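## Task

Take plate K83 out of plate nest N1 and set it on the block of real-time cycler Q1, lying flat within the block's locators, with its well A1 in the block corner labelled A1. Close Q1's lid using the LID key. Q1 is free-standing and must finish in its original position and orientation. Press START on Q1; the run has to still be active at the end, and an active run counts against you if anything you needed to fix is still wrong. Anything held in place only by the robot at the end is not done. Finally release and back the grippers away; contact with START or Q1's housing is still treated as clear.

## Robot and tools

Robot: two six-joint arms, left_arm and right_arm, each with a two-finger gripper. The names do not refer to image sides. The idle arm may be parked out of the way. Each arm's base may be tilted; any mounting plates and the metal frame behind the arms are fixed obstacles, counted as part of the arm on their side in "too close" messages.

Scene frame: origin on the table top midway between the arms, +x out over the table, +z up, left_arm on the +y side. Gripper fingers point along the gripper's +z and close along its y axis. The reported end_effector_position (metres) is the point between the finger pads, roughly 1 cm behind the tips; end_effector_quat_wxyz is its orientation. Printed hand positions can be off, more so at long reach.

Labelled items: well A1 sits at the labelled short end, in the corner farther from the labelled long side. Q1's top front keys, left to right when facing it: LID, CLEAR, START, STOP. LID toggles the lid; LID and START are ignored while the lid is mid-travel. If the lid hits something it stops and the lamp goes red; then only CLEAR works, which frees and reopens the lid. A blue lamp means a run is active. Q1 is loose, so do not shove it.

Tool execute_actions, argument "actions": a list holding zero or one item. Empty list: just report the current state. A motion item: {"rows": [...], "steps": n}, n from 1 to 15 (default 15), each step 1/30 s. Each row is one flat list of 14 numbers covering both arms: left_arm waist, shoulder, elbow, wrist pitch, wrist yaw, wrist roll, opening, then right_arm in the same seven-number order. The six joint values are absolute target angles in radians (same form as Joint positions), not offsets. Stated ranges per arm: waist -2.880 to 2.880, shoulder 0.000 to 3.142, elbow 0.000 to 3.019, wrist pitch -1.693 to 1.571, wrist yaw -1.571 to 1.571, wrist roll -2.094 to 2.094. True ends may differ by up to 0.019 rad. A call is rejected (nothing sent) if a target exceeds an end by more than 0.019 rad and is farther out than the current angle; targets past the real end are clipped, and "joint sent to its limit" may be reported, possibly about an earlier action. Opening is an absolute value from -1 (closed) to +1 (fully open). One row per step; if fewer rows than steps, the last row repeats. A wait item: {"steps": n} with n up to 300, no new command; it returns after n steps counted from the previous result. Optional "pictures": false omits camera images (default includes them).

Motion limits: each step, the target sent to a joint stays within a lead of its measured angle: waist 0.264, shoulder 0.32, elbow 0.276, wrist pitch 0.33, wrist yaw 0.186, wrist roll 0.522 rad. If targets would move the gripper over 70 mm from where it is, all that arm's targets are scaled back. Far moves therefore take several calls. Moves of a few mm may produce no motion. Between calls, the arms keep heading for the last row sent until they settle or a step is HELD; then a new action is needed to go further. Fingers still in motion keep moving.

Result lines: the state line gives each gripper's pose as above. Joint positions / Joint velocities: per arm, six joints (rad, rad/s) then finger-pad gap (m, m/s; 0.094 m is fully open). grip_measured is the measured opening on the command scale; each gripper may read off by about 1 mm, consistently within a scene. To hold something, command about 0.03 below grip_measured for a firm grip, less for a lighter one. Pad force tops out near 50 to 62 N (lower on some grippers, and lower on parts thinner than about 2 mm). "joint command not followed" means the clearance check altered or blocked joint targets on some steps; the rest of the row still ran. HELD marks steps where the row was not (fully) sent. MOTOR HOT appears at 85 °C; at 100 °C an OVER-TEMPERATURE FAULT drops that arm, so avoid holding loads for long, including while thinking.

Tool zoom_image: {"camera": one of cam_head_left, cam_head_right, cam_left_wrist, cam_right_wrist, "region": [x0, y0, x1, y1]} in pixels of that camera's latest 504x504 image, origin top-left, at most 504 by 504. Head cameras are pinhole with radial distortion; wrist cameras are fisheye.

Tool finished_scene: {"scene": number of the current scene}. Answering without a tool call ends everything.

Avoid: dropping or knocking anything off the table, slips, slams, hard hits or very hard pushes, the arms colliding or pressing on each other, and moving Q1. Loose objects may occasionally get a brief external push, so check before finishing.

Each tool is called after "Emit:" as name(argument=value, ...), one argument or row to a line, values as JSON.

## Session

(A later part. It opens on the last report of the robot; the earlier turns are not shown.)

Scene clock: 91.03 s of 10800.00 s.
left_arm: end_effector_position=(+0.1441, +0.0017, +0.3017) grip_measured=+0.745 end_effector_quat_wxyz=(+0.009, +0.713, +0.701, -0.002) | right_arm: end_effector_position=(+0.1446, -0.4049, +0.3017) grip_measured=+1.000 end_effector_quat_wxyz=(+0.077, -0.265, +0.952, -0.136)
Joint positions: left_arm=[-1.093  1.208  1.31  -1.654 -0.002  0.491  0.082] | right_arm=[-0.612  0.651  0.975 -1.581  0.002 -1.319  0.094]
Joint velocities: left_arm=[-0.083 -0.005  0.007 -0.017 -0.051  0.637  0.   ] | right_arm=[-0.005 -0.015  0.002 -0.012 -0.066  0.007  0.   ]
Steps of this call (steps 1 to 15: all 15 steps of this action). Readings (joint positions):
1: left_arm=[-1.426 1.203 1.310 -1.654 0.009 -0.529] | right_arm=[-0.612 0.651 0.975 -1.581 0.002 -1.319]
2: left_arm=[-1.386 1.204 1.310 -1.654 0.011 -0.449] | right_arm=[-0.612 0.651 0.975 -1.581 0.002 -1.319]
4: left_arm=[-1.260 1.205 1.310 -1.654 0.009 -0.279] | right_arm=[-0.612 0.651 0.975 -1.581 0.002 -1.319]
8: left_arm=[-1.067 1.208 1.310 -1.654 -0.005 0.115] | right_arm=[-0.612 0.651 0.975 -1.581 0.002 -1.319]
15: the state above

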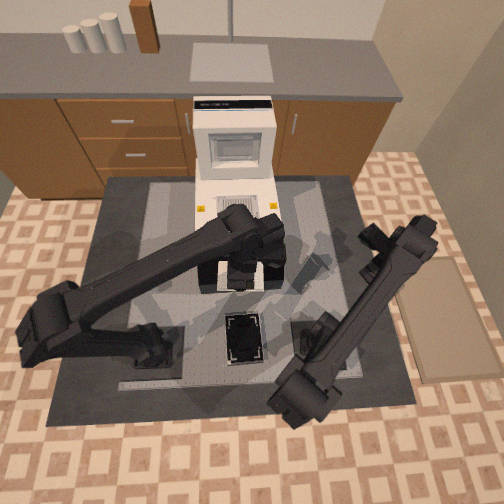

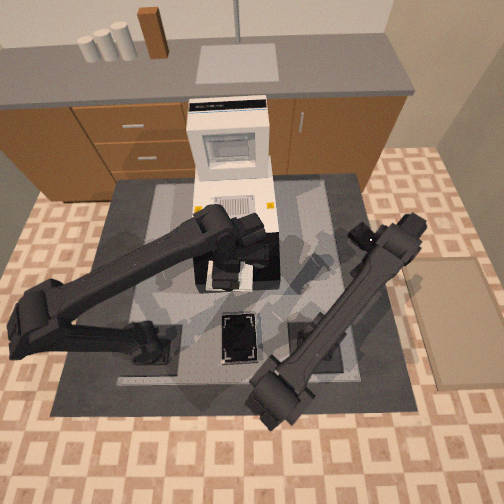

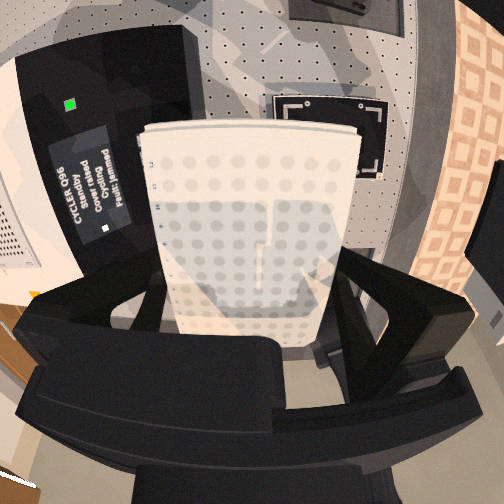

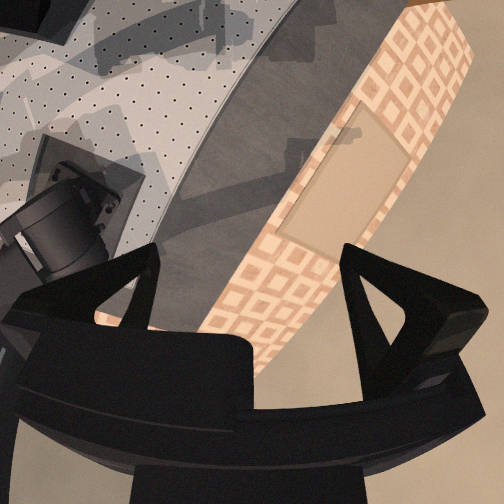

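Emit:
execute_actions(
  actions=[
    {"rows":[[-0.8,1.4,1.54,-1.68,0,0.75,0.72,-0.6,0.64,1.0,-1.584,0,-1.319,1]],"steps":12},
  ],
  pictures=false,
)

Emit:
execute_actions(
  actions=[
    {"rows":[[-0.7,1.52,1.66,-1.68,0,0.85,0.72,-0.6,0.64,1.0,-1.584,0,-1.319,1]],"steps":10},
  ],
)

Emit:
execute_actions(
  actions=[
    {"rows":[[-0.62,1.655,1.79,-1.68,0,0.92,0.72,-0.6,0.64,1.0,-1.584,0,-1.319,1]]},
  ],
)

Scene clock: 95.77 s of 10800.00 s.
left_arm: end_effector_position=(+0.2835, +0.0138, +0.2964) grip_measured=+0.745 end_effector_quat_wxyz=(-0.011, +0.681, +0.732, +0.002) | right_arm: end_effector_position=(+0.1446, -0.4049, +0.3017) grip_measured=+1.000 end_effector_quat_wxyz=(+0.077, -0.265, +0.952, -0.136)
Joint positions: left_arm=[-0.771  1.424  1.495 -1.664 -0.003  0.722  0.082] | right_arm=[-0.612  0.651  0.975 -1.581  0.002 -1.319  0.094]
Joint velocities: left_arm=[-0.142 -0.015 -0.002  0.007 -0.007  0.095 -0.001] | right_arm=[ 0.005 -0.024 -0.007 -0.007  0.066 -0.066  0.   ]
Steps of this call (steps 1 to 30: the robot went on to your last target; steps 31 to 90: nothing new was sent; then 1.33 s passed at rest; steps 91 to 102: all 12 steps of this action). Readings (joint positions):
91: left_arm=[-1.082 1.217 1.319 -1.658 0.004 0.605] | right_arm=[-0.612 0.651 0.975 -1.581 0.002 -1.319]
92: left_arm=[-1.054 1.235 1.343 -1.664 0.005 0.622] | right_arm=[-0.612 0.651 0.975 -1.581 0.002 -1.319]
94: left_arm=[-0.969 1.288 1.402 -1.664 0.005 0.650] | right_arm=[-0.612 0.651 0.975 -1.581 0.002 -1.319]
98: left_arm=[-0.801 1.396 1.493 -1.664 -0.001 0.700] | right_arm=[-0.612 0.651 0.975 -1.581 0.002 -1.319]
102: the state above

Scene clock: 96.10 s of 10800.00 s.
left_arm: end_effector_position=(+0.3348, +0.0104, +0.3045) grip_measured=+0.745 end_effector_quat_wxyz=(-0.002, +0.691, +0.723, -0.000) | right_arm: end_effector_position=(+0.1446, -0.4049, +0.3017) grip_measured=+1.000 end_effector_quat_wxyz=(+0.077, -0.265, +0.952, -0.136)
Joint positions: left_arm=[-0.695  1.52   1.62  -1.675  0.001  0.826  0.082] | right_arm=[-0.612  0.651  0.975 -1.581  0.002 -1.319  0.094]
Joint velocities: left_arm=[-0.005  0.024  0.007 -0.007 -0.022  0.037 -0.001] | right_arm=[-0.005 -0.015 -0.007  0.002  0.051  0.066  0.   ]
Steps of this call (steps 1 to 10: all 10 steps of this action). Readings (joint positions):
1: left_arm=[-0.770 1.433 1.508 -1.670 -0.000 0.743] | right_arm=[-0.612 0.651 0.975 -1.581 0.002 -1.319]
2: left_arm=[-0.763 1.449 1.539 -1.675 0.001 0.764] | right_arm=[-0.612 0.651 0.975 -1.581 0.002 -1.319]
4: left_arm=[-0.738 1.487 1.600 -1.675 0.001 0.791] | right_arm=[-0.612 0.651 0.975 -1.581 0.002 -1.319]
8: left_arm=[-0.698 1.517 1.620 -1.675 0.001 0.819] | right_arm=[-0.612 0.651 0.975 -1.581 0.002 -1.319]
10: the state above

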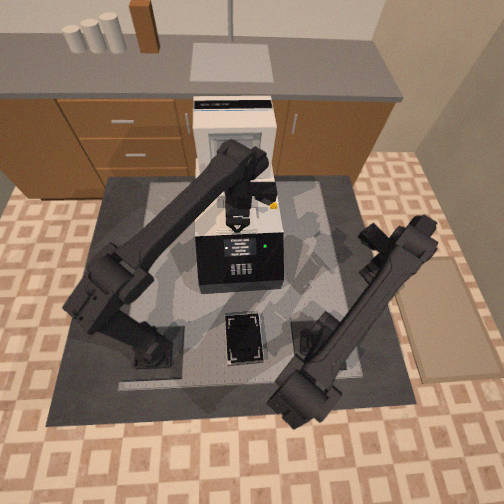

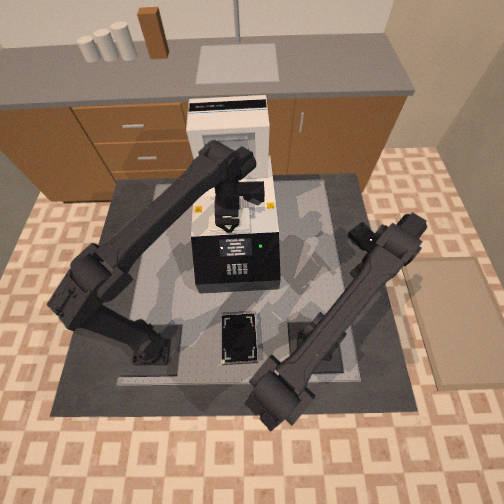

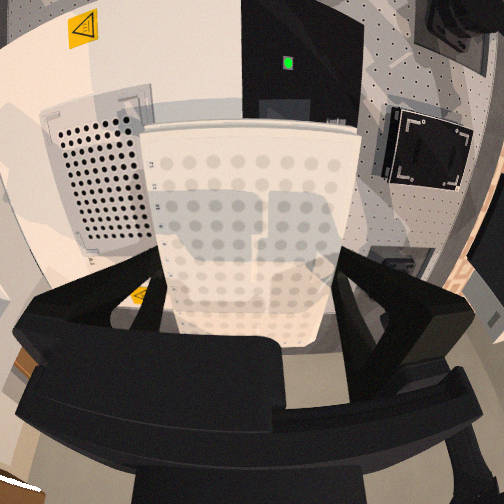

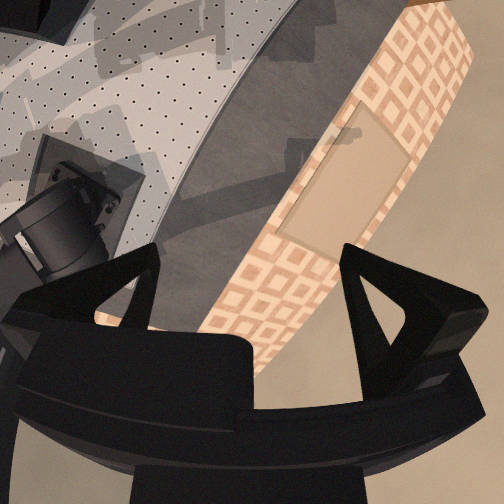

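Scene clock: 96.60 s of 10800.00 s.
left_arm: end_effector_position=(+0.3994, +0.0096, +0.2884) grip_measured=+0.745 end_effector_quat_wxyz=(-0.011, +0.691, +0.723, -0.002) | right_arm: end_effector_position=(+0.1446, -0.4049, +0.3017) grip_measured=+1.000 end_effector_quat_wxyz=(+0.077, -0.265, +0.952, -0.136)
Joint positions: left_arm=[-0.613  1.668  1.756 -1.682  0.001  0.907  0.082] | right_arm=[-0.612  0.651  0.975 -1.581  0.002 -1.319  0.094]
Joint velocities: left_arm=[-0.015 -0.015  0.012 -0.002 -0.066  0.051  0.002] | right_arm=[-0.005  0.005  0.007  0.007  0.007  0.007  0.   ]
Steps of this call (steps 1 to 15: all 15 steps of this action). Readings (joint positions):
1: left_arm=[-0.691 1.533 1.636 -1.680 0.002 0.842] | right_arm=[-0.612 0.651 0.975 -1.581 0.002 -1.319]
2: left_arm=[-0.684 1.555 1.673 -1.682 0.002 0.856] | right_arm=[-0.612 0.651 0.975 -1.581 0.002 -1.319]
4: left_arm=[-0.658 1.606 1.740 -1.682 0.002 0.876] | right_arm=[-0.612 0.651 0.975 -1.581 0.002 -1.319]
8: left_arm=[-0.617 1.658 1.756 -1.682 0.001 0.895] | right_arm=[-0.612 0.651 0.975 -1.581 0.002 -1.319]
15: the state above

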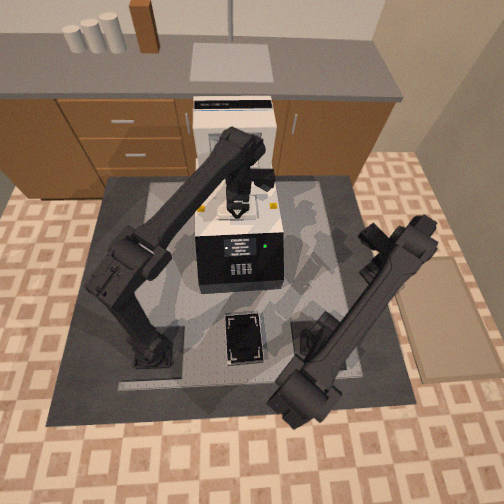

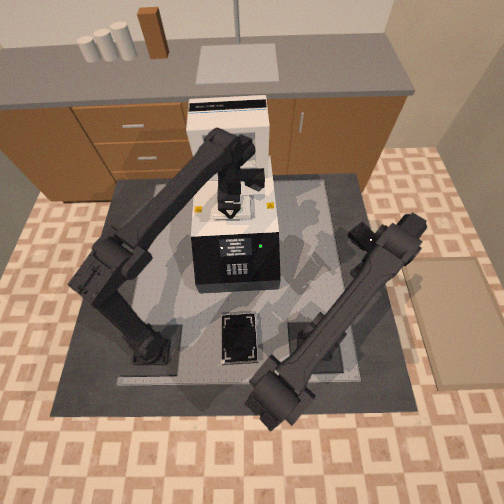

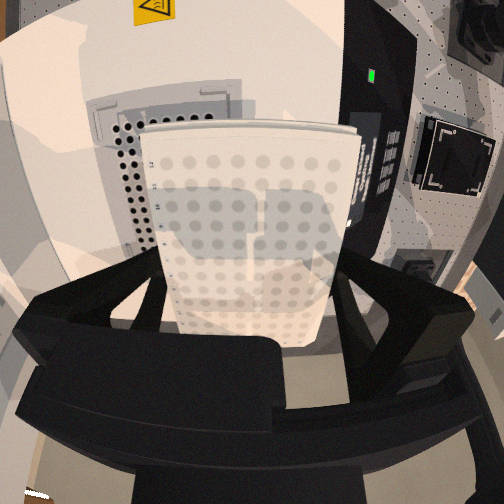

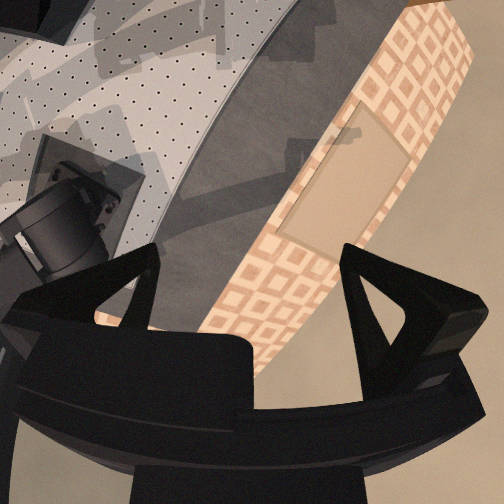

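Emit:
execute_actions(
  actions=[
    {"rows":[[-0.6,1.7,1.83,-1.66,0,0.94,0.72,-0.6,0.64,1.0,-1.584,0,-1.319,1],[-0.6,1.7,1.83,-1.66,0,0.94,0.72,-0.6,0.64,1.0,-1.584,0,-1.319,1],[-0.59,1.73,1.86,-1.64,0,0.95,0.72,-0.6,0.64,1.0,-1.584,0,-1.319,1],[-0.58,1.75,1.88,-1.63,0,0.96,0.72,-0.6,0.64,1.0,-1.584,0,-1.319,1],[-0.572,1.78,1.895,-1.615,0,0.965,0.72,-0.6,0.64,1.0,-1.584,0,-1.319,1]]},
  ],
)

Scene clock: 101.47 s of 10800.00 s.
left_arm: end_effector_position=(+0.4535, -0.0023, +0.2641) grip_measured=+0.745 end_effector_quat_wxyz=(+0.003, +0.693, +0.721, -0.000) | right_arm: end_effector_position=(+0.1446, -0.4049, +0.3017) grip_measured=+1.000 end_effector_quat_wxyz=(+0.077, -0.265, +0.952, -0.136)
Joint positions: left_arm=[-0.574  1.788  1.852 -1.629  0.001  0.952  0.082] | right_arm=[-0.612  0.651  0.975 -1.581  0.002 -1.319  0.094]
Joint velocities: left_arm=[ 0.015 -0.024 -0.007  0.007 -0.007  0.11  -0.001] | right_arm=[-0.005  0.005  0.012 -0.007  0.095 -0.037  0.   ]
Steps of this call (steps 1 to 15: the robot went on to your last target; steps 16 to 90: nothing new was sent; then 1.37 s passed at rest; steps 91 to 105: all 15 steps of this action). Readings (joint positions):
91: left_arm=[-0.613 1.670 1.758 -1.681 0.001 0.913] | right_arm=[-0.612 0.651 0.975 -1.581 0.002 -1.319]
92: left_arm=[-0.613 1.673 1.764 -1.681 0.001 0.916] | right_arm=[-0.612 0.651 0.975 -1.581 0.002 -1.319]
94: left_arm=[-0.610 1.691 1.790 -1.674 0.001 0.927] | right_arm=[-0.612 0.651 0.975 -1.581 0.002 -1.319]
98: left_arm=[-0.590 1.750 1.852 -1.633 0.001 0.943] | right_arm=[-0.612 0.651 0.975 -1.581 0.002 -1.319]
105: the state above

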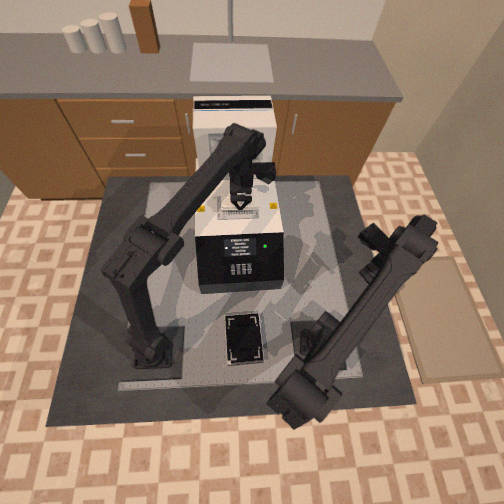

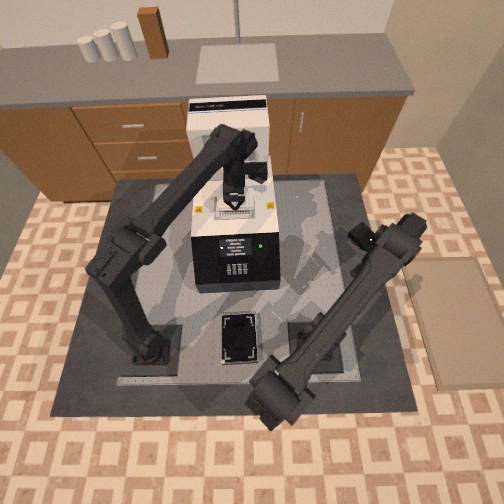

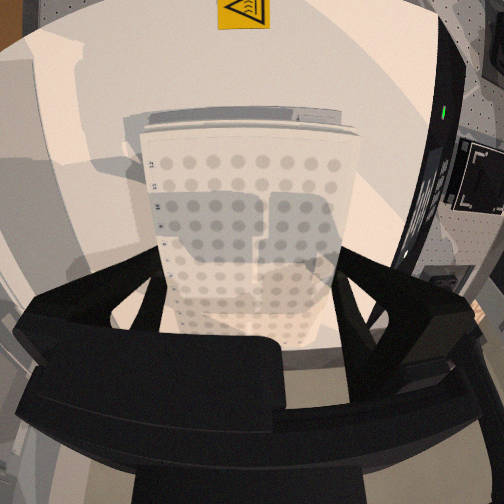

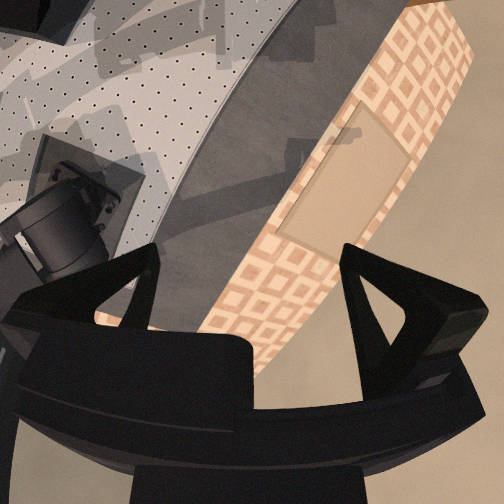

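Emit:
execute_actions(
  actions=[
    {"rows":[[-0.555,1.785,1.83,-1.6,0,0.975,0.72,-0.6,0.64,1.0,-1.584,0,-1.319,1],[-0.555,1.785,1.82,-1.58,0,0.975,0.72,-0.6,0.64,1.0,-1.584,0,-1.319,1],[-0.555,1.785,1.81,-1.565,0,0.975,0.72,-0.6,0.64,1.0,-1.584,0,-1.319,1],[-0.555,1.785,1.80,-1.555,0,0.975,0.72,-0.6,0.64,1.0,-1.584,0,-1.319,1]]},
  ],
)

Emit:
zoom_image(
  camera="cam_left_wrist",
  region=[100, 70, 400, 270],
)

Emit:
zoom_image(
  camera="cam_head_left",
  region=[195, 175, 285, 240],
)

Scene clock: 106.13 s of 10800.00 s.
left_arm: end_effector_position=(+0.4568, +0.0024, +0.2422) grip_measured=+0.745 end_effector_quat_wxyz=(+0.002, +0.694, +0.720, -0.000) | right_arm: end_effector_position=(+0.1446, -0.4049, +0.3017) grip_measured=+1.000 end_effector_quat_wxyz=(+0.077, -0.265, +0.952, -0.136)
Joint positions: left_arm=[-0.564  1.788  1.794 -1.573  0.001  0.965  0.082] | right_arm=[-0.612  0.651  0.975 -1.581  0.002 -1.319  0.094]
Joint velocities: left_arm=[ 0.005 -0.024  0.007 -0.002 -0.066 -0.022  0.001] | right_arm=[ 0.005 -0.005 -0.012  0.002 -0.022 -0.007  0.   ]
Steps of this call (steps 1 to 15: the robot went on to your last target; steps 16 to 90: nothing new was sent; then 1.17 s passed at rest; steps 91 to 105: all 15 steps of this action). Readings (joint positions):
91: left_arm=[-0.574 1.788 1.849 -1.626 0.001 0.956] | right_arm=[-0.612 0.651 0.975 -1.581 0.002 -1.319]
92: left_arm=[-0.573 1.788 1.843 -1.619 0.001 0.958] | right_arm=[-0.612 0.651 0.975 -1.581 0.002 -1.319]
94: left_arm=[-0.570 1.788 1.823 -1.595 0.001 0.961] | right_arm=[-0.612 0.651 0.975 -1.581 0.002 -1.319]
98: left_arm=[-0.565 1.788 1.795 -1.576 0.001 0.963] | right_arm=[-0.612 0.651 0.975 -1.581 0.002 -1.319]
105: the state above

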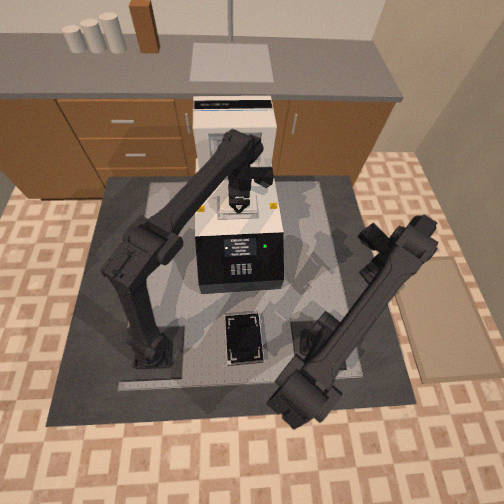

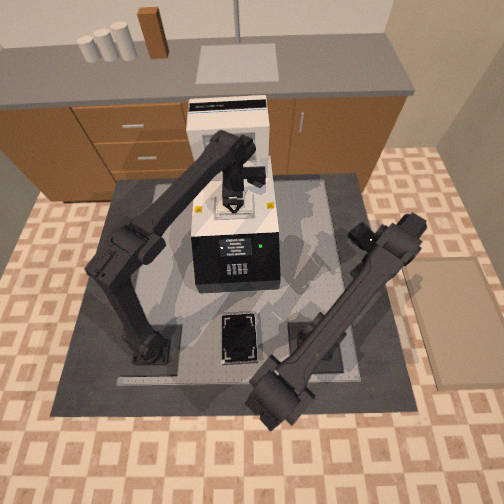

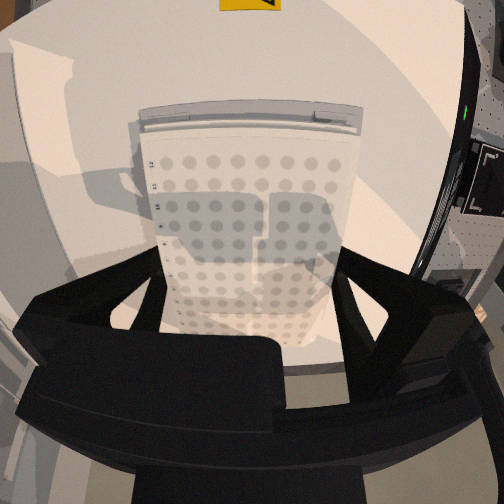

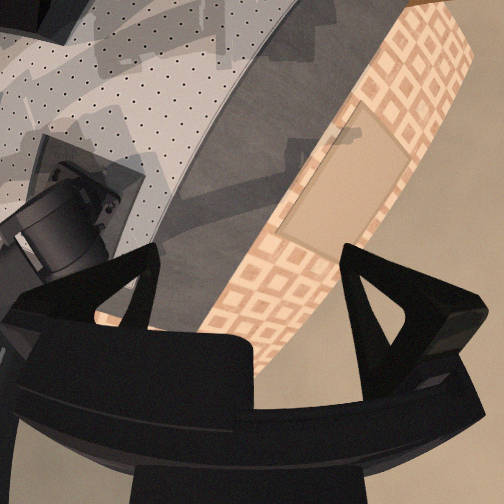

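Region (100, 70, 400, 270) of cam_left_wrist's 504x504 image, scaled by 1.680, with more detail than that image has.

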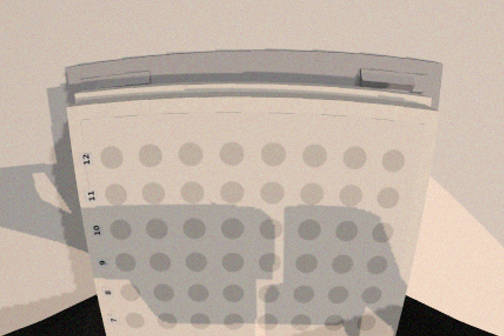

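Region (195, 175, 285, 240) of cam_head_left's 504x504 image, scaled by 5.600, with more detail than that image has.

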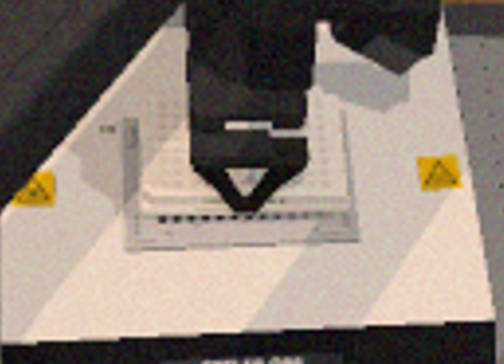

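Emit:
execute_actions(
  actions=[
    {"rows":[[-0.555,1.785,1.785,-1.545,0,0.975,0.72,-0.6,0.64,1.0,-1.584,0,-1.319,1],[-0.555,1.785,1.78,-1.54,0,0.975,0.72,-0.6,0.64,1.0,-1.584,0,-1.319,1],[-0.555,1.785,1.775,-1.535,0,0.975,0.72,-0.6,0.64,1.0,-1.584,0,-1.319,1]]},
  ],
)

Emit:
zoom_image(
  camera="cam_left_wrist",
  region=[100, 70, 400, 270],
)

Emit:
zoom_image(
  camera="cam_head_left",
  region=[195, 175, 285, 240],
)

Scene clock: 109.67 s of 10800.00 s.
left_arm: end_effector_position=(+0.4564, +0.0026, +0.2340) grip_measured=+0.745 end_effector_quat_wxyz=(+0.001, +0.694, +0.720, -0.000) | right_arm: end_effector_position=(+0.1446, -0.4049, +0.3017) grip_measured=+1.000 end_effector_quat_wxyz=(+0.077, -0.265, +0.952, -0.136)
Joint positions: left_arm=[-0.564  1.788  1.773 -1.553  0.001  0.965  0.082] | right_arm=[-0.612  0.651  0.975 -1.581  0.002 -1.319  0.094]
Joint velocities: left_arm=[-0.005  0.005  0.012 -0.002 -0.007  0.022  0.   ] | right_arm=[-0.005  0.024  0.007  0.017  0.037  0.095  0.   ]
Steps of this call (steps 1 to 15: the robot went on to your last target; steps 16 to 90: nothing new was sent; then 0.03 s passed at rest; steps 91 to 105: all 15 steps of this action). Readings (joint positions):
91: left_arm=[-0.564 1.788 1.793 -1.571 0.001 0.965] | right_arm=[-0.612 0.651 0.975 -1.581 0.002 -1.319]
92: left_arm=[-0.564 1.788 1.790 -1.567 0.001 0.965] | right_arm=[-0.612 0.651 0.975 -1.581 0.002 -1.319]
94: left_arm=[-0.564 1.788 1.782 -1.558 0.001 0.965] | right_arm=[-0.612 0.651 0.975 -1.581 0.002 -1.319]
98: left_arm=[-0.564 1.788 1.773 -1.555 0.001 0.965] | right_arm=[-0.612 0.651 0.975 -1.581 0.002 -1.319]
105: the state above

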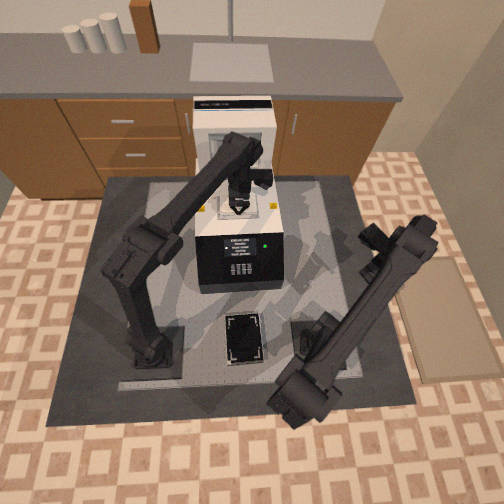

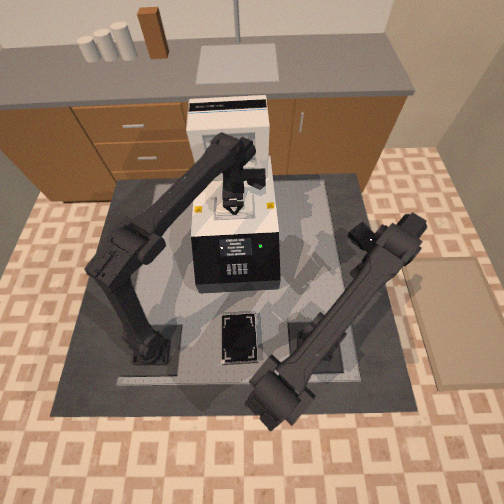

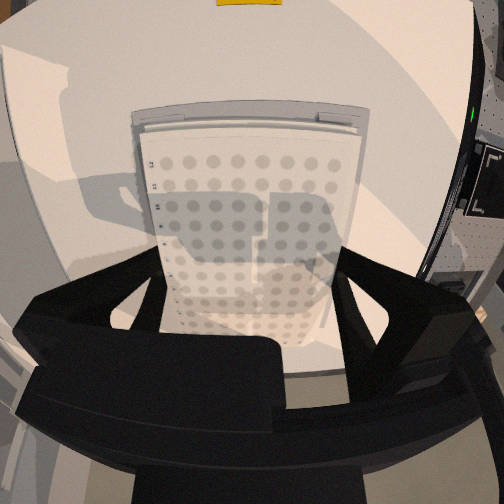

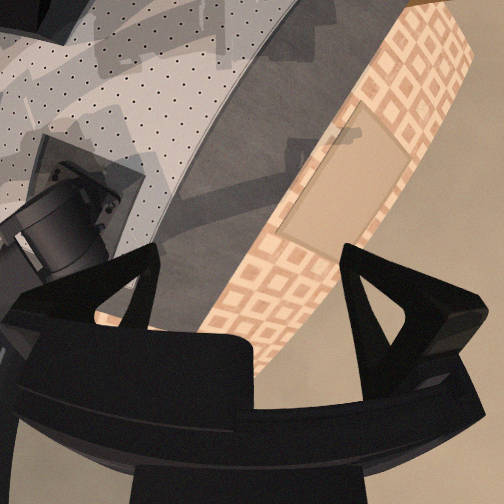

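Region (100, 70, 400, 270) of cam_left_wrist's 504x504 image, scaled by 1.680, with more detail than that image has.

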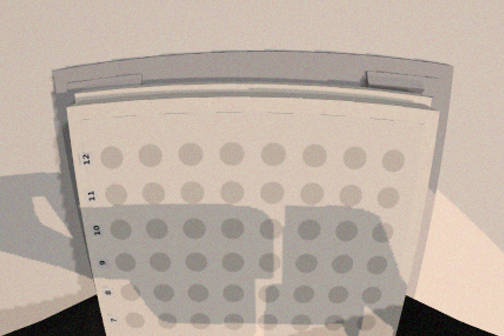

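Region (195, 175, 285, 240) of cam_head_left's 504x504 image, scaled by 5.600, with more detail than that image has.

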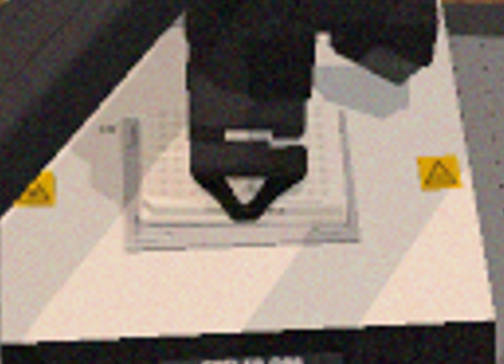

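Emit:
execute_actions(
  actions=[
    {"rows":[[-0.551,1.785,1.775,-1.535,0,0.975,0.72,-0.6,0.64,1.0,-1.584,0,-1.319,1]],"steps":10},
  ],
  pictures=false,
)

Emit:
execute_actions(
  actions=[
    {"rows":[[-0.551,1.785,1.755,-1.532,0,0.975,0.72,-0.6,0.64,1.0,-1.584,0,-1.319,1]],"steps":12},
  ],
)

Emit:
zoom_image(
  camera="cam_left_wrist",
  region=[100, 70, 400, 270],
)

Emit:
zoom_image(
  camera="cam_head_left",
  region=[195, 175, 285, 240],
)

Scene clock: 113.03 s of 10800.00 s.
left_arm: end_effector_position=(+0.4570, +0.0035, +0.2340) grip_measured=+0.745 end_effector_quat_wxyz=(+0.001, +0.693, +0.721, -0.000) | right_arm: end_effector_position=(+0.1446, -0.4049, +0.3017) grip_measured=+1.000 end_effector_quat_wxyz=(+0.077, -0.265, +0.952, -0.136)
Joint positions: left_arm=[-0.562  1.788  1.773 -1.553  0.001  0.965  0.082] | right_arm=[-0.612  0.651  0.975 -1.581  0.002 -1.319  0.094]
Joint velocities: left_arm=[ 0.005 -0.005 -0.017  0.002 -0.007 -0.066 -0.001] | right_arm=[-0.015 -0.015 -0.017  0.017  0.051  0.022  0.   ]
Steps of this call (steps 1 to 15: the robot went on to your last target; steps 16 to 90: nothing new was sent; then 0.03 s passed at rest; steps 91 to 100: all 10 steps of this action). Readings (joint positions):
91: left_arm=[-0.564 1.788 1.773 -1.553 0.001 0.965] | right_arm=[-0.612 0.651 0.975 -1.581 0.002 -1.319]
92: left_arm=[-0.564 1.788 1.773 -1.553 0.001 0.965] | right_arm=[-0.612 0.651 0.975 -1.581 0.002 -1.319]
94: left_arm=[-0.563 1.788 1.773 -1.553 0.001 0.965] | right_arm=[-0.612 0.651 0.975 -1.581 0.002 -1.319]
98: left_arm=[-0.562 1.788 1.773 -1.553 0.001 0.965] | right_arm=[-0.612 0.651 0.975 -1.581 0.002 -1.319]
100: the state above

Scene clock: 113.43 s of 10800.00 s.
left_arm: end_effector_position=(+0.4557, +0.0053, +0.2301) grip_measured=+0.745 end_effector_quat_wxyz=(-0.003, +0.693, +0.721, -0.001) | right_arm: end_effector_position=(+0.1446, -0.4049, +0.3017) grip_measured=+1.000 end_effector_quat_wxyz=(+0.077, -0.265, +0.952, -0.136)
Joint positions: left_arm=[-0.561  1.788  1.762 -1.551 -0.     0.965  0.082] | right_arm=[-0.612  0.651  0.975 -1.581  0.002 -1.319  0.094]
Joint velocities: left_arm=[ 0.005  0.005 -0.007 -0.002  0.095  0.051 -0.001] | right_arm=[-0.005 -0.015  0.017 -0.017  0.007 -0.095  0.   ]
Steps of this call (steps 1 to 12: all 12 steps of this action). Readings (joint positions):
1: left_arm=[-0.562 1.788 1.770 -1.552 0.001 0.965] | right_arm=[-0.612 0.651 0.975 -1.581 0.002 -1.319]
2: left_arm=[-0.562 1.788 1.767 -1.551 0.001 0.965] | right_arm=[-0.612 0.651 0.975 -1.581 0.002 -1.319]
4: left_arm=[-0.562 1.788 1.762 -1.551 0.000 0.965] | right_arm=[-0.612 0.651 0.975 -1.581 0.002 -1.319]
8: left_arm=[-0.561 1.788 1.762 -1.551 -0.000 0.965] | right_arm=[-0.612 0.651 0.975 -1.581 0.002 -1.319]
12: the state above

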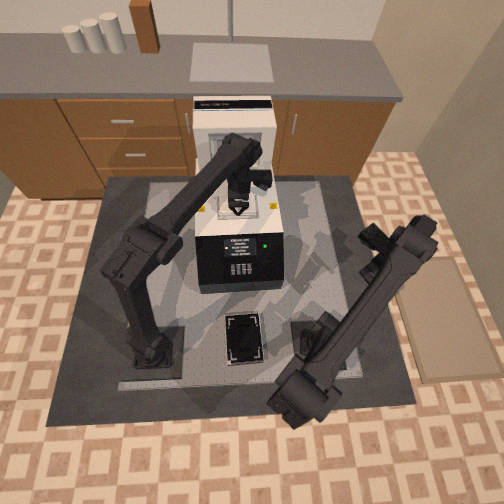

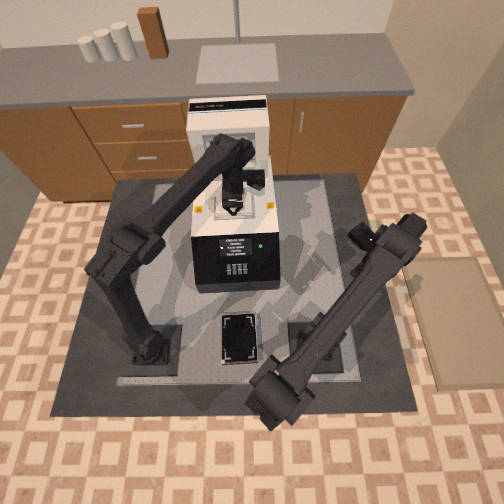

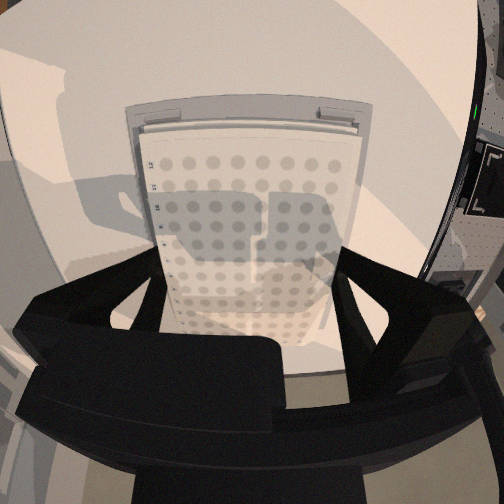

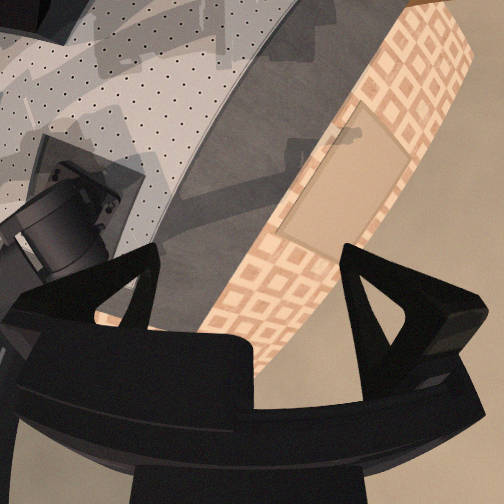

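Region (100, 70, 400, 270) of cam_left_wrist's 504x504 image, scaled by 1.680, with more detail than that image has.

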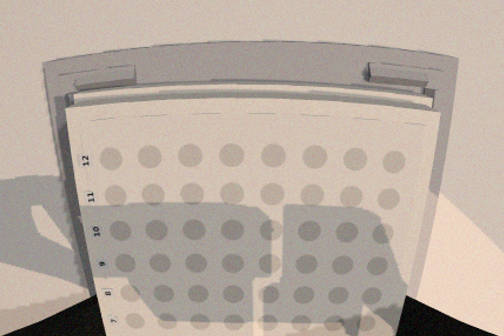

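Region (195, 175, 285, 240) of cam_head_left's 504x504 image, scaled by 5.600, with more detail than that image has.

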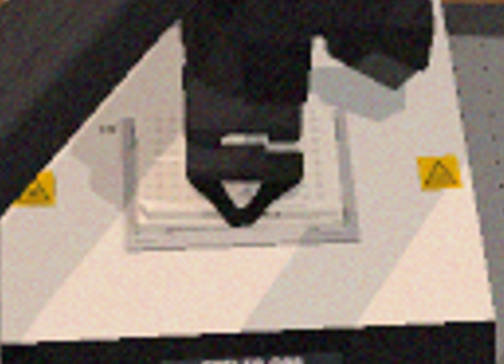

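Emit:
execute_actions(
  actions=[
    {"rows":[[-0.566,1.785,1.76,-1.522,0,0.975,0.72,-0.6,0.64,1.0,-1.584,0,-1.319,1],[-0.566,1.785,1.76,-1.522,0,0.975,0.72,-0.6,0.64,1.0,-1.584,0,-1.319,1],[-0.566,1.785,1.76,-1.522,0,0.975,0.72,-0.6,0.64,1.0,-1.584,0,-1.319,1],[-0.566,1.785,1.76,-1.522,0,0.975,0.72,-0.6,0.64,1.0,-1.584,0,-1.319,1],[-0.566,1.785,1.76,-1.522,0,0.975,0.72,-0.6,0.64,1.0,-1.584,0,-1.319,1],[-0.566,1.795,1.745,-1.515,0,0.975,0.72,-0.6,0.64,1.0,-1.584,0,-1.319,1]]},
  ],
)

Emit:
zoom_image(
  camera="cam_left_wrist",
  region=[100, 70, 400, 270],
)

Scene clock: 116.77 s of 10800.00 s.
left_arm: end_effector_position=(+0.4558, +0.0052, +0.2290) grip_measured=+0.745 end_effector_quat_wxyz=(-0.002, +0.693, +0.721, -0.000) | right_arm: end_effector_position=(+0.1446, -0.4049, +0.3017) grip_measured=+1.000 end_effector_quat_wxyz=(+0.077, -0.265, +0.952, -0.136)
Joint positions: left_arm=[-0.561  1.787  1.759 -1.547 -0.     0.965  0.082] | right_arm=[-0.612  0.651  0.975 -1.581  0.002 -1.319  0.094]
Joint velocities: left_arm=[-0.015 -0.005 -0.002 -0.002  0.022 -0.007 -0.002] | right_arm=[ 0.005 -0.015  0.007  0.012  0.095 -0.022  0.   ]
Steps of this call (steps 1 to 15: the robot went on to your last target; steps 16 to 85: nothing new was sent; steps 86 to 100: all 15 steps of this action). Readings (joint positions):
86: left_arm=[-0.561 1.788 1.762 -1.550 -0.000 0.965] | right_arm=[-0.612 0.651 0.975 -1.581 0.002 -1.319]
87: left_arm=[-0.561 1.788 1.762 -1.550 -0.000 0.965] | right_arm=[-0.612 0.651 0.975 -1.581 0.002 -1.319]
89: left_arm=[-0.561 1.788 1.762 -1.550 -0.000 0.965] | right_arm=[-0.612 0.651 0.975 -1.581 0.002 -1.319]
93: left_arm=[-0.561 1.787 1.759 -1.547 -0.000 0.965] | right_arm=[-0.612 0.651 0.975 -1.581 0.002 -1.319]
100: the state above

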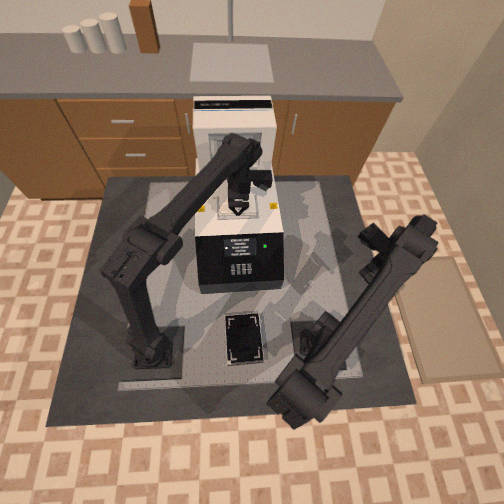

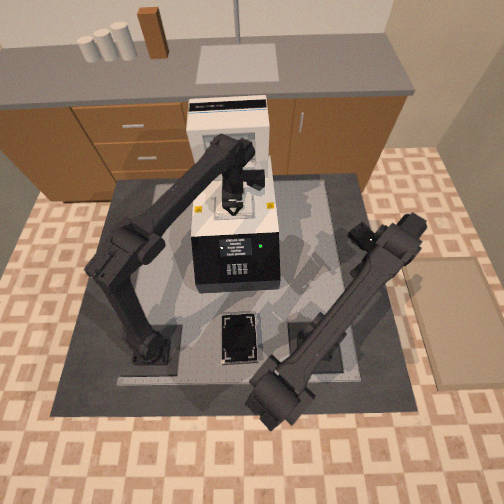

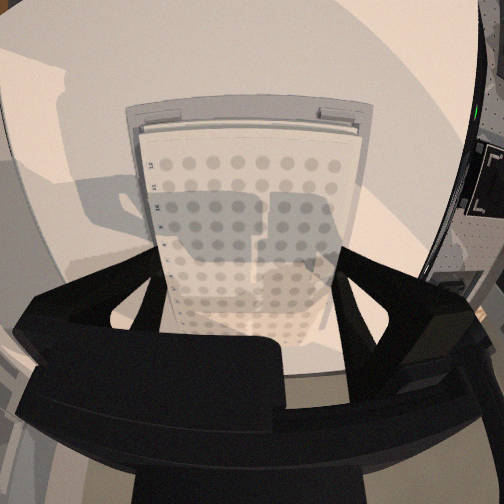

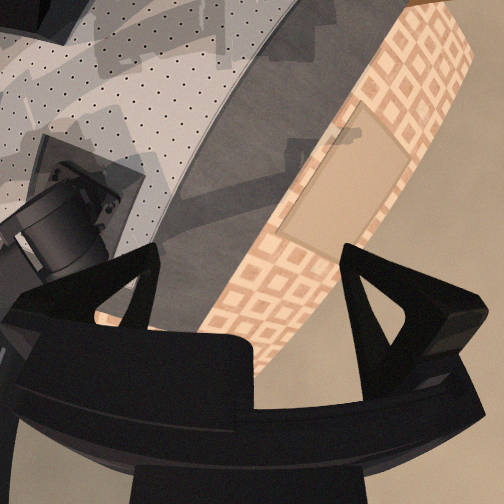

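Region (100, 70, 400, 270) of cam_left_wrist's 504x504 image, scaled by 1.680, with more detail than that image has.

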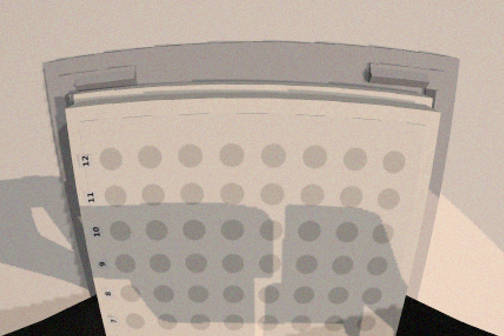

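Contact. Release, lift and inspect.

Emit:
execute_actions(
  actions=[
    {"rows":[[-0.561,1.787,1.765,-1.54,0,0.965,1,-0.6,0.64,1.0,-1.584,0,-1.319,1]],"steps":12},
  ],
  pictures=false,
)

Emit:
execute_actions(
  actions=[
    {"rows":[[-0.561,1.78,1.9,-1.65,0,0.965,1,-0.6,0.64,1.0,-1.584,0,-1.319,1]],"steps":12},
  ],
)

Emit:
execute_actions(
  actions=[
    {"rows":[[-0.3,1.6,1.76,-1.68,0,0.965,1,-0.6,0.64,1.0,-1.584,0,-1.319,1]]},
  ],
)

Emit:
zoom_image(
  camera="cam_head_left",
  region=[205, 180, 275, 230],
)

Scene clock: 119.83 s of 10800.00 s.
left_arm: end_effector_position=(+0.4558, +0.0052, +0.2290) grip_measured=+1.000 end_effector_quat_wxyz=(-0.002, +0.693, +0.721, -0.000) | right_arm: end_effector_position=(+0.1446, -0.4049, +0.3017) grip_measured=+1.000 end_effector_quat_wxyz=(+0.077, -0.265, +0.952, -0.136)
Joint positions: left_arm=[-0.561  1.787  1.759 -1.547 -0.     0.965  0.094] | right_arm=[-0.612  0.651  0.975 -1.581  0.002 -1.319  0.094]
Joint velocities: left_arm=[ 0.015 -0.005  0.002 -0.007  0.007  0.051  0.   ] | right_arm=[ 0.005  0.005 -0.007  0.022 -0.081  0.007  0.   ]
Steps of this call (steps 1 to 15: the robot went on to your last target; steps 16 to 80: nothing new was sent; steps 81 to 92: all 12 steps of this action). Readings (joint positions):
81: left_arm=[-0.561 1.787 1.759 -1.547 -0.000 0.965] | right_arm=[-0.612 0.651 0.975 -1.581 0.002 -1.319]
82: left_arm=[-0.561 1.787 1.759 -1.547 -0.000 0.965] | right_arm=[-0.612 0.651 0.975 -1.581 0.002 -1.319]
84: left_arm=[-0.561 1.787 1.759 -1.547 -0.000 0.965] | right_arm=[-0.612 0.651 0.975 -1.581 0.002 -1.319]
88: left_arm=[-0.561 1.787 1.759 -1.547 -0.000 0.965] | right_arm=[-0.612 0.651 0.975 -1.581 0.002 -1.319]
92: the state above

Scene clock: 120.23 s of 10800.00 s.
left_arm: end_effector_position=(+0.4579, +0.0039, +0.2657) grip_measured=+1.000 end_effector_quat_wxyz=(+0.003, +0.693, +0.721, +0.001) | right_arm: end_effector_position=(+0.1446, -0.4049, +0.3017) grip_measured=+1.000 end_effector_quat_wxyz=(+0.077, -0.265, +0.952, -0.136)
Joint positions: left_arm=[-0.561  1.789  1.858 -1.633 -0.     0.965  0.094] | right_arm=[-0.612  0.651  0.975 -1.581  0.002 -1.319  0.094]
Joint velocities: left_arm=[-0.024  0.005 -0.007 -0.017  0.022  0.037  0.   ] | right_arm=[-0.005 -0.005 -0.012 -0.007 -0.037 -0.095  0.   ]
Steps of this call (steps 1 to 12: all 12 steps of this action). Readings (joint positions):
1: left_arm=[-0.561 1.789 1.770 -1.567 -0.000 0.965] | right_arm=[-0.612 0.651 0.975 -1.581 0.002 -1.319]
2: left_arm=[-0.561 1.795 1.789 -1.595 -0.000 0.965] | right_arm=[-0.612 0.651 0.975 -1.581 0.002 -1.319]
4: left_arm=[-0.561 1.796 1.822 -1.621 -0.000 0.965] | right_arm=[-0.612 0.651 0.975 -1.581 0.002 -1.319]
8: left_arm=[-0.561 1.790 1.857 -1.631 -0.000 0.965] | right_arm=[-0.612 0.651 0.975 -1.581 0.002 -1.319]
12: the state above

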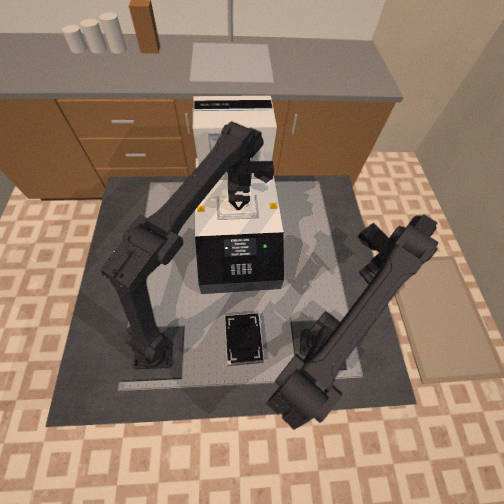

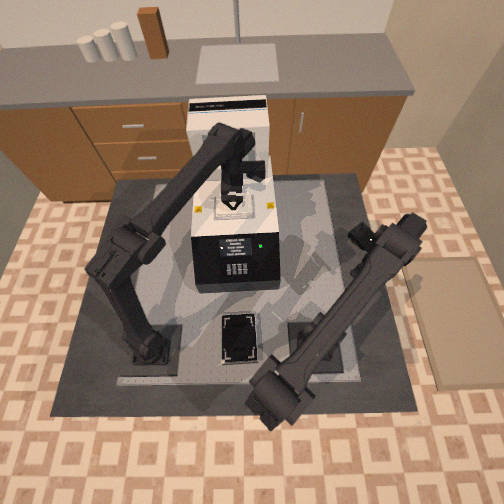

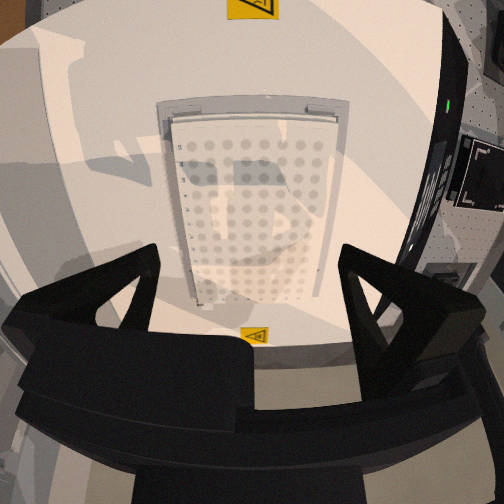

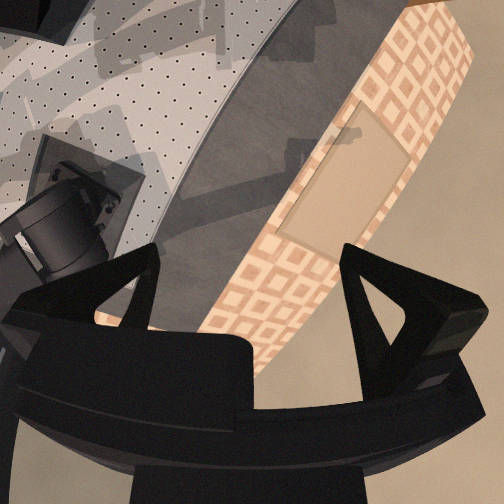

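Scene clock: 120.73 s of 10800.00 s.
left_arm: end_effector_position=(+0.4681, +0.1697, +0.3207) grip_measured=+1.000 end_effector_quat_wxyz=(+0.029, +0.578, +0.816, +0.012) | right_arm: end_effector_position=(+0.1446, -0.4049, +0.3017) grip_measured=+1.000 end_effector_quat_wxyz=(+0.077, -0.265, +0.952, -0.136)
Joint positions: left_arm=[-0.263  1.602  1.758 -1.664 -0.002  0.965  0.094] | right_arm=[-0.612  0.651  0.975 -1.581  0.002 -1.319  0.094]
Joint velocities: left_arm=[-0.161 -0.21  -0.007 -0.007 -0.066 -0.007  0.   ] | right_arm=[-0.005 -0.005  0.002  0.002  0.037 -0.037  0.   ]
Steps of this call (steps 1 to 15: all 15 steps of this action). Readings (joint positions):
1: left_arm=[-0.554 1.785 1.850 -1.633 0.002 0.965] | right_arm=[-0.612 0.651 0.975 -1.581 0.002 -1.319]
2: left_arm=[-0.545 1.774 1.835 -1.633 0.003 0.965] | right_arm=[-0.612 0.651 0.975 -1.581 0.002 -1.319]
4: left_arm=[-0.504 1.750 1.804 -1.637 0.003 0.965] | right_arm=[-0.612 0.651 0.975 -1.581 0.002 -1.319]
8: left_arm=[-0.380 1.696 1.767 -1.648 0.003 0.965] | right_arm=[-0.612 0.651 0.975 -1.581 0.002 -1.319]
15: the state above

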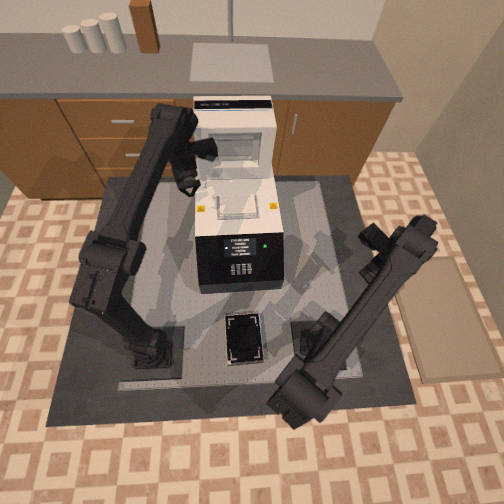

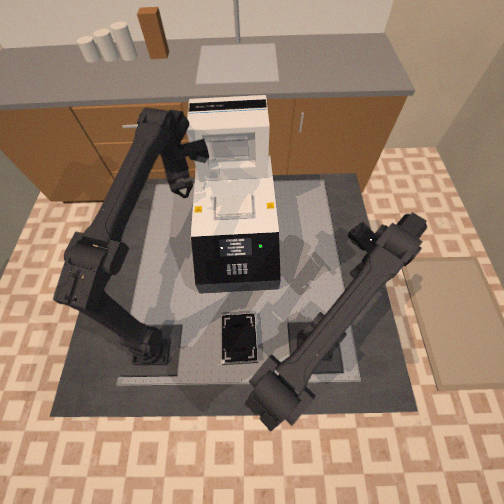

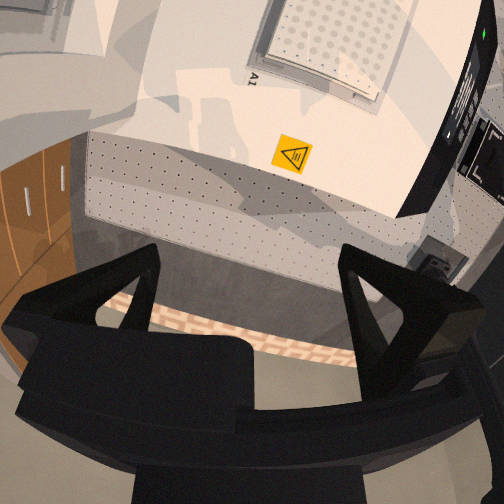

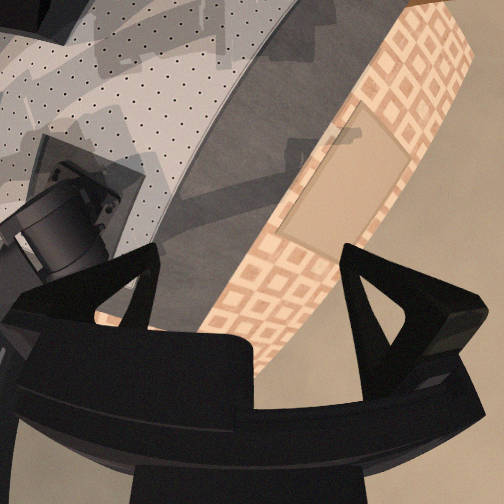

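Region (205, 180, 275, 230) of cam_head_left's 504x504 image, scaled by 7.200, with more detail than that image has; it fills the top 360 rows of this view, and the rest is white.

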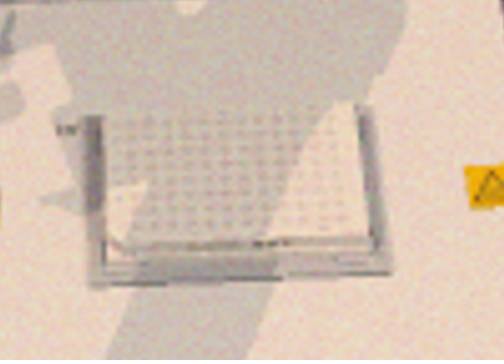

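Emit:
zoom_image(
  camera="cam_left_wrist",
  region=[230, 0, 430, 130],
)

Region (230, 0, 430, 130) of cam_left_wrist's 504x504 image, scaled by 2.520, with more detail than that image has; it fills the top 328 rows of this view, and the rest is white.

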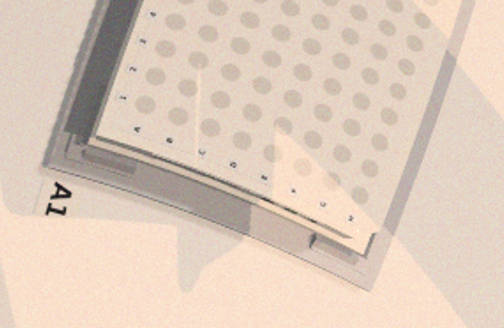

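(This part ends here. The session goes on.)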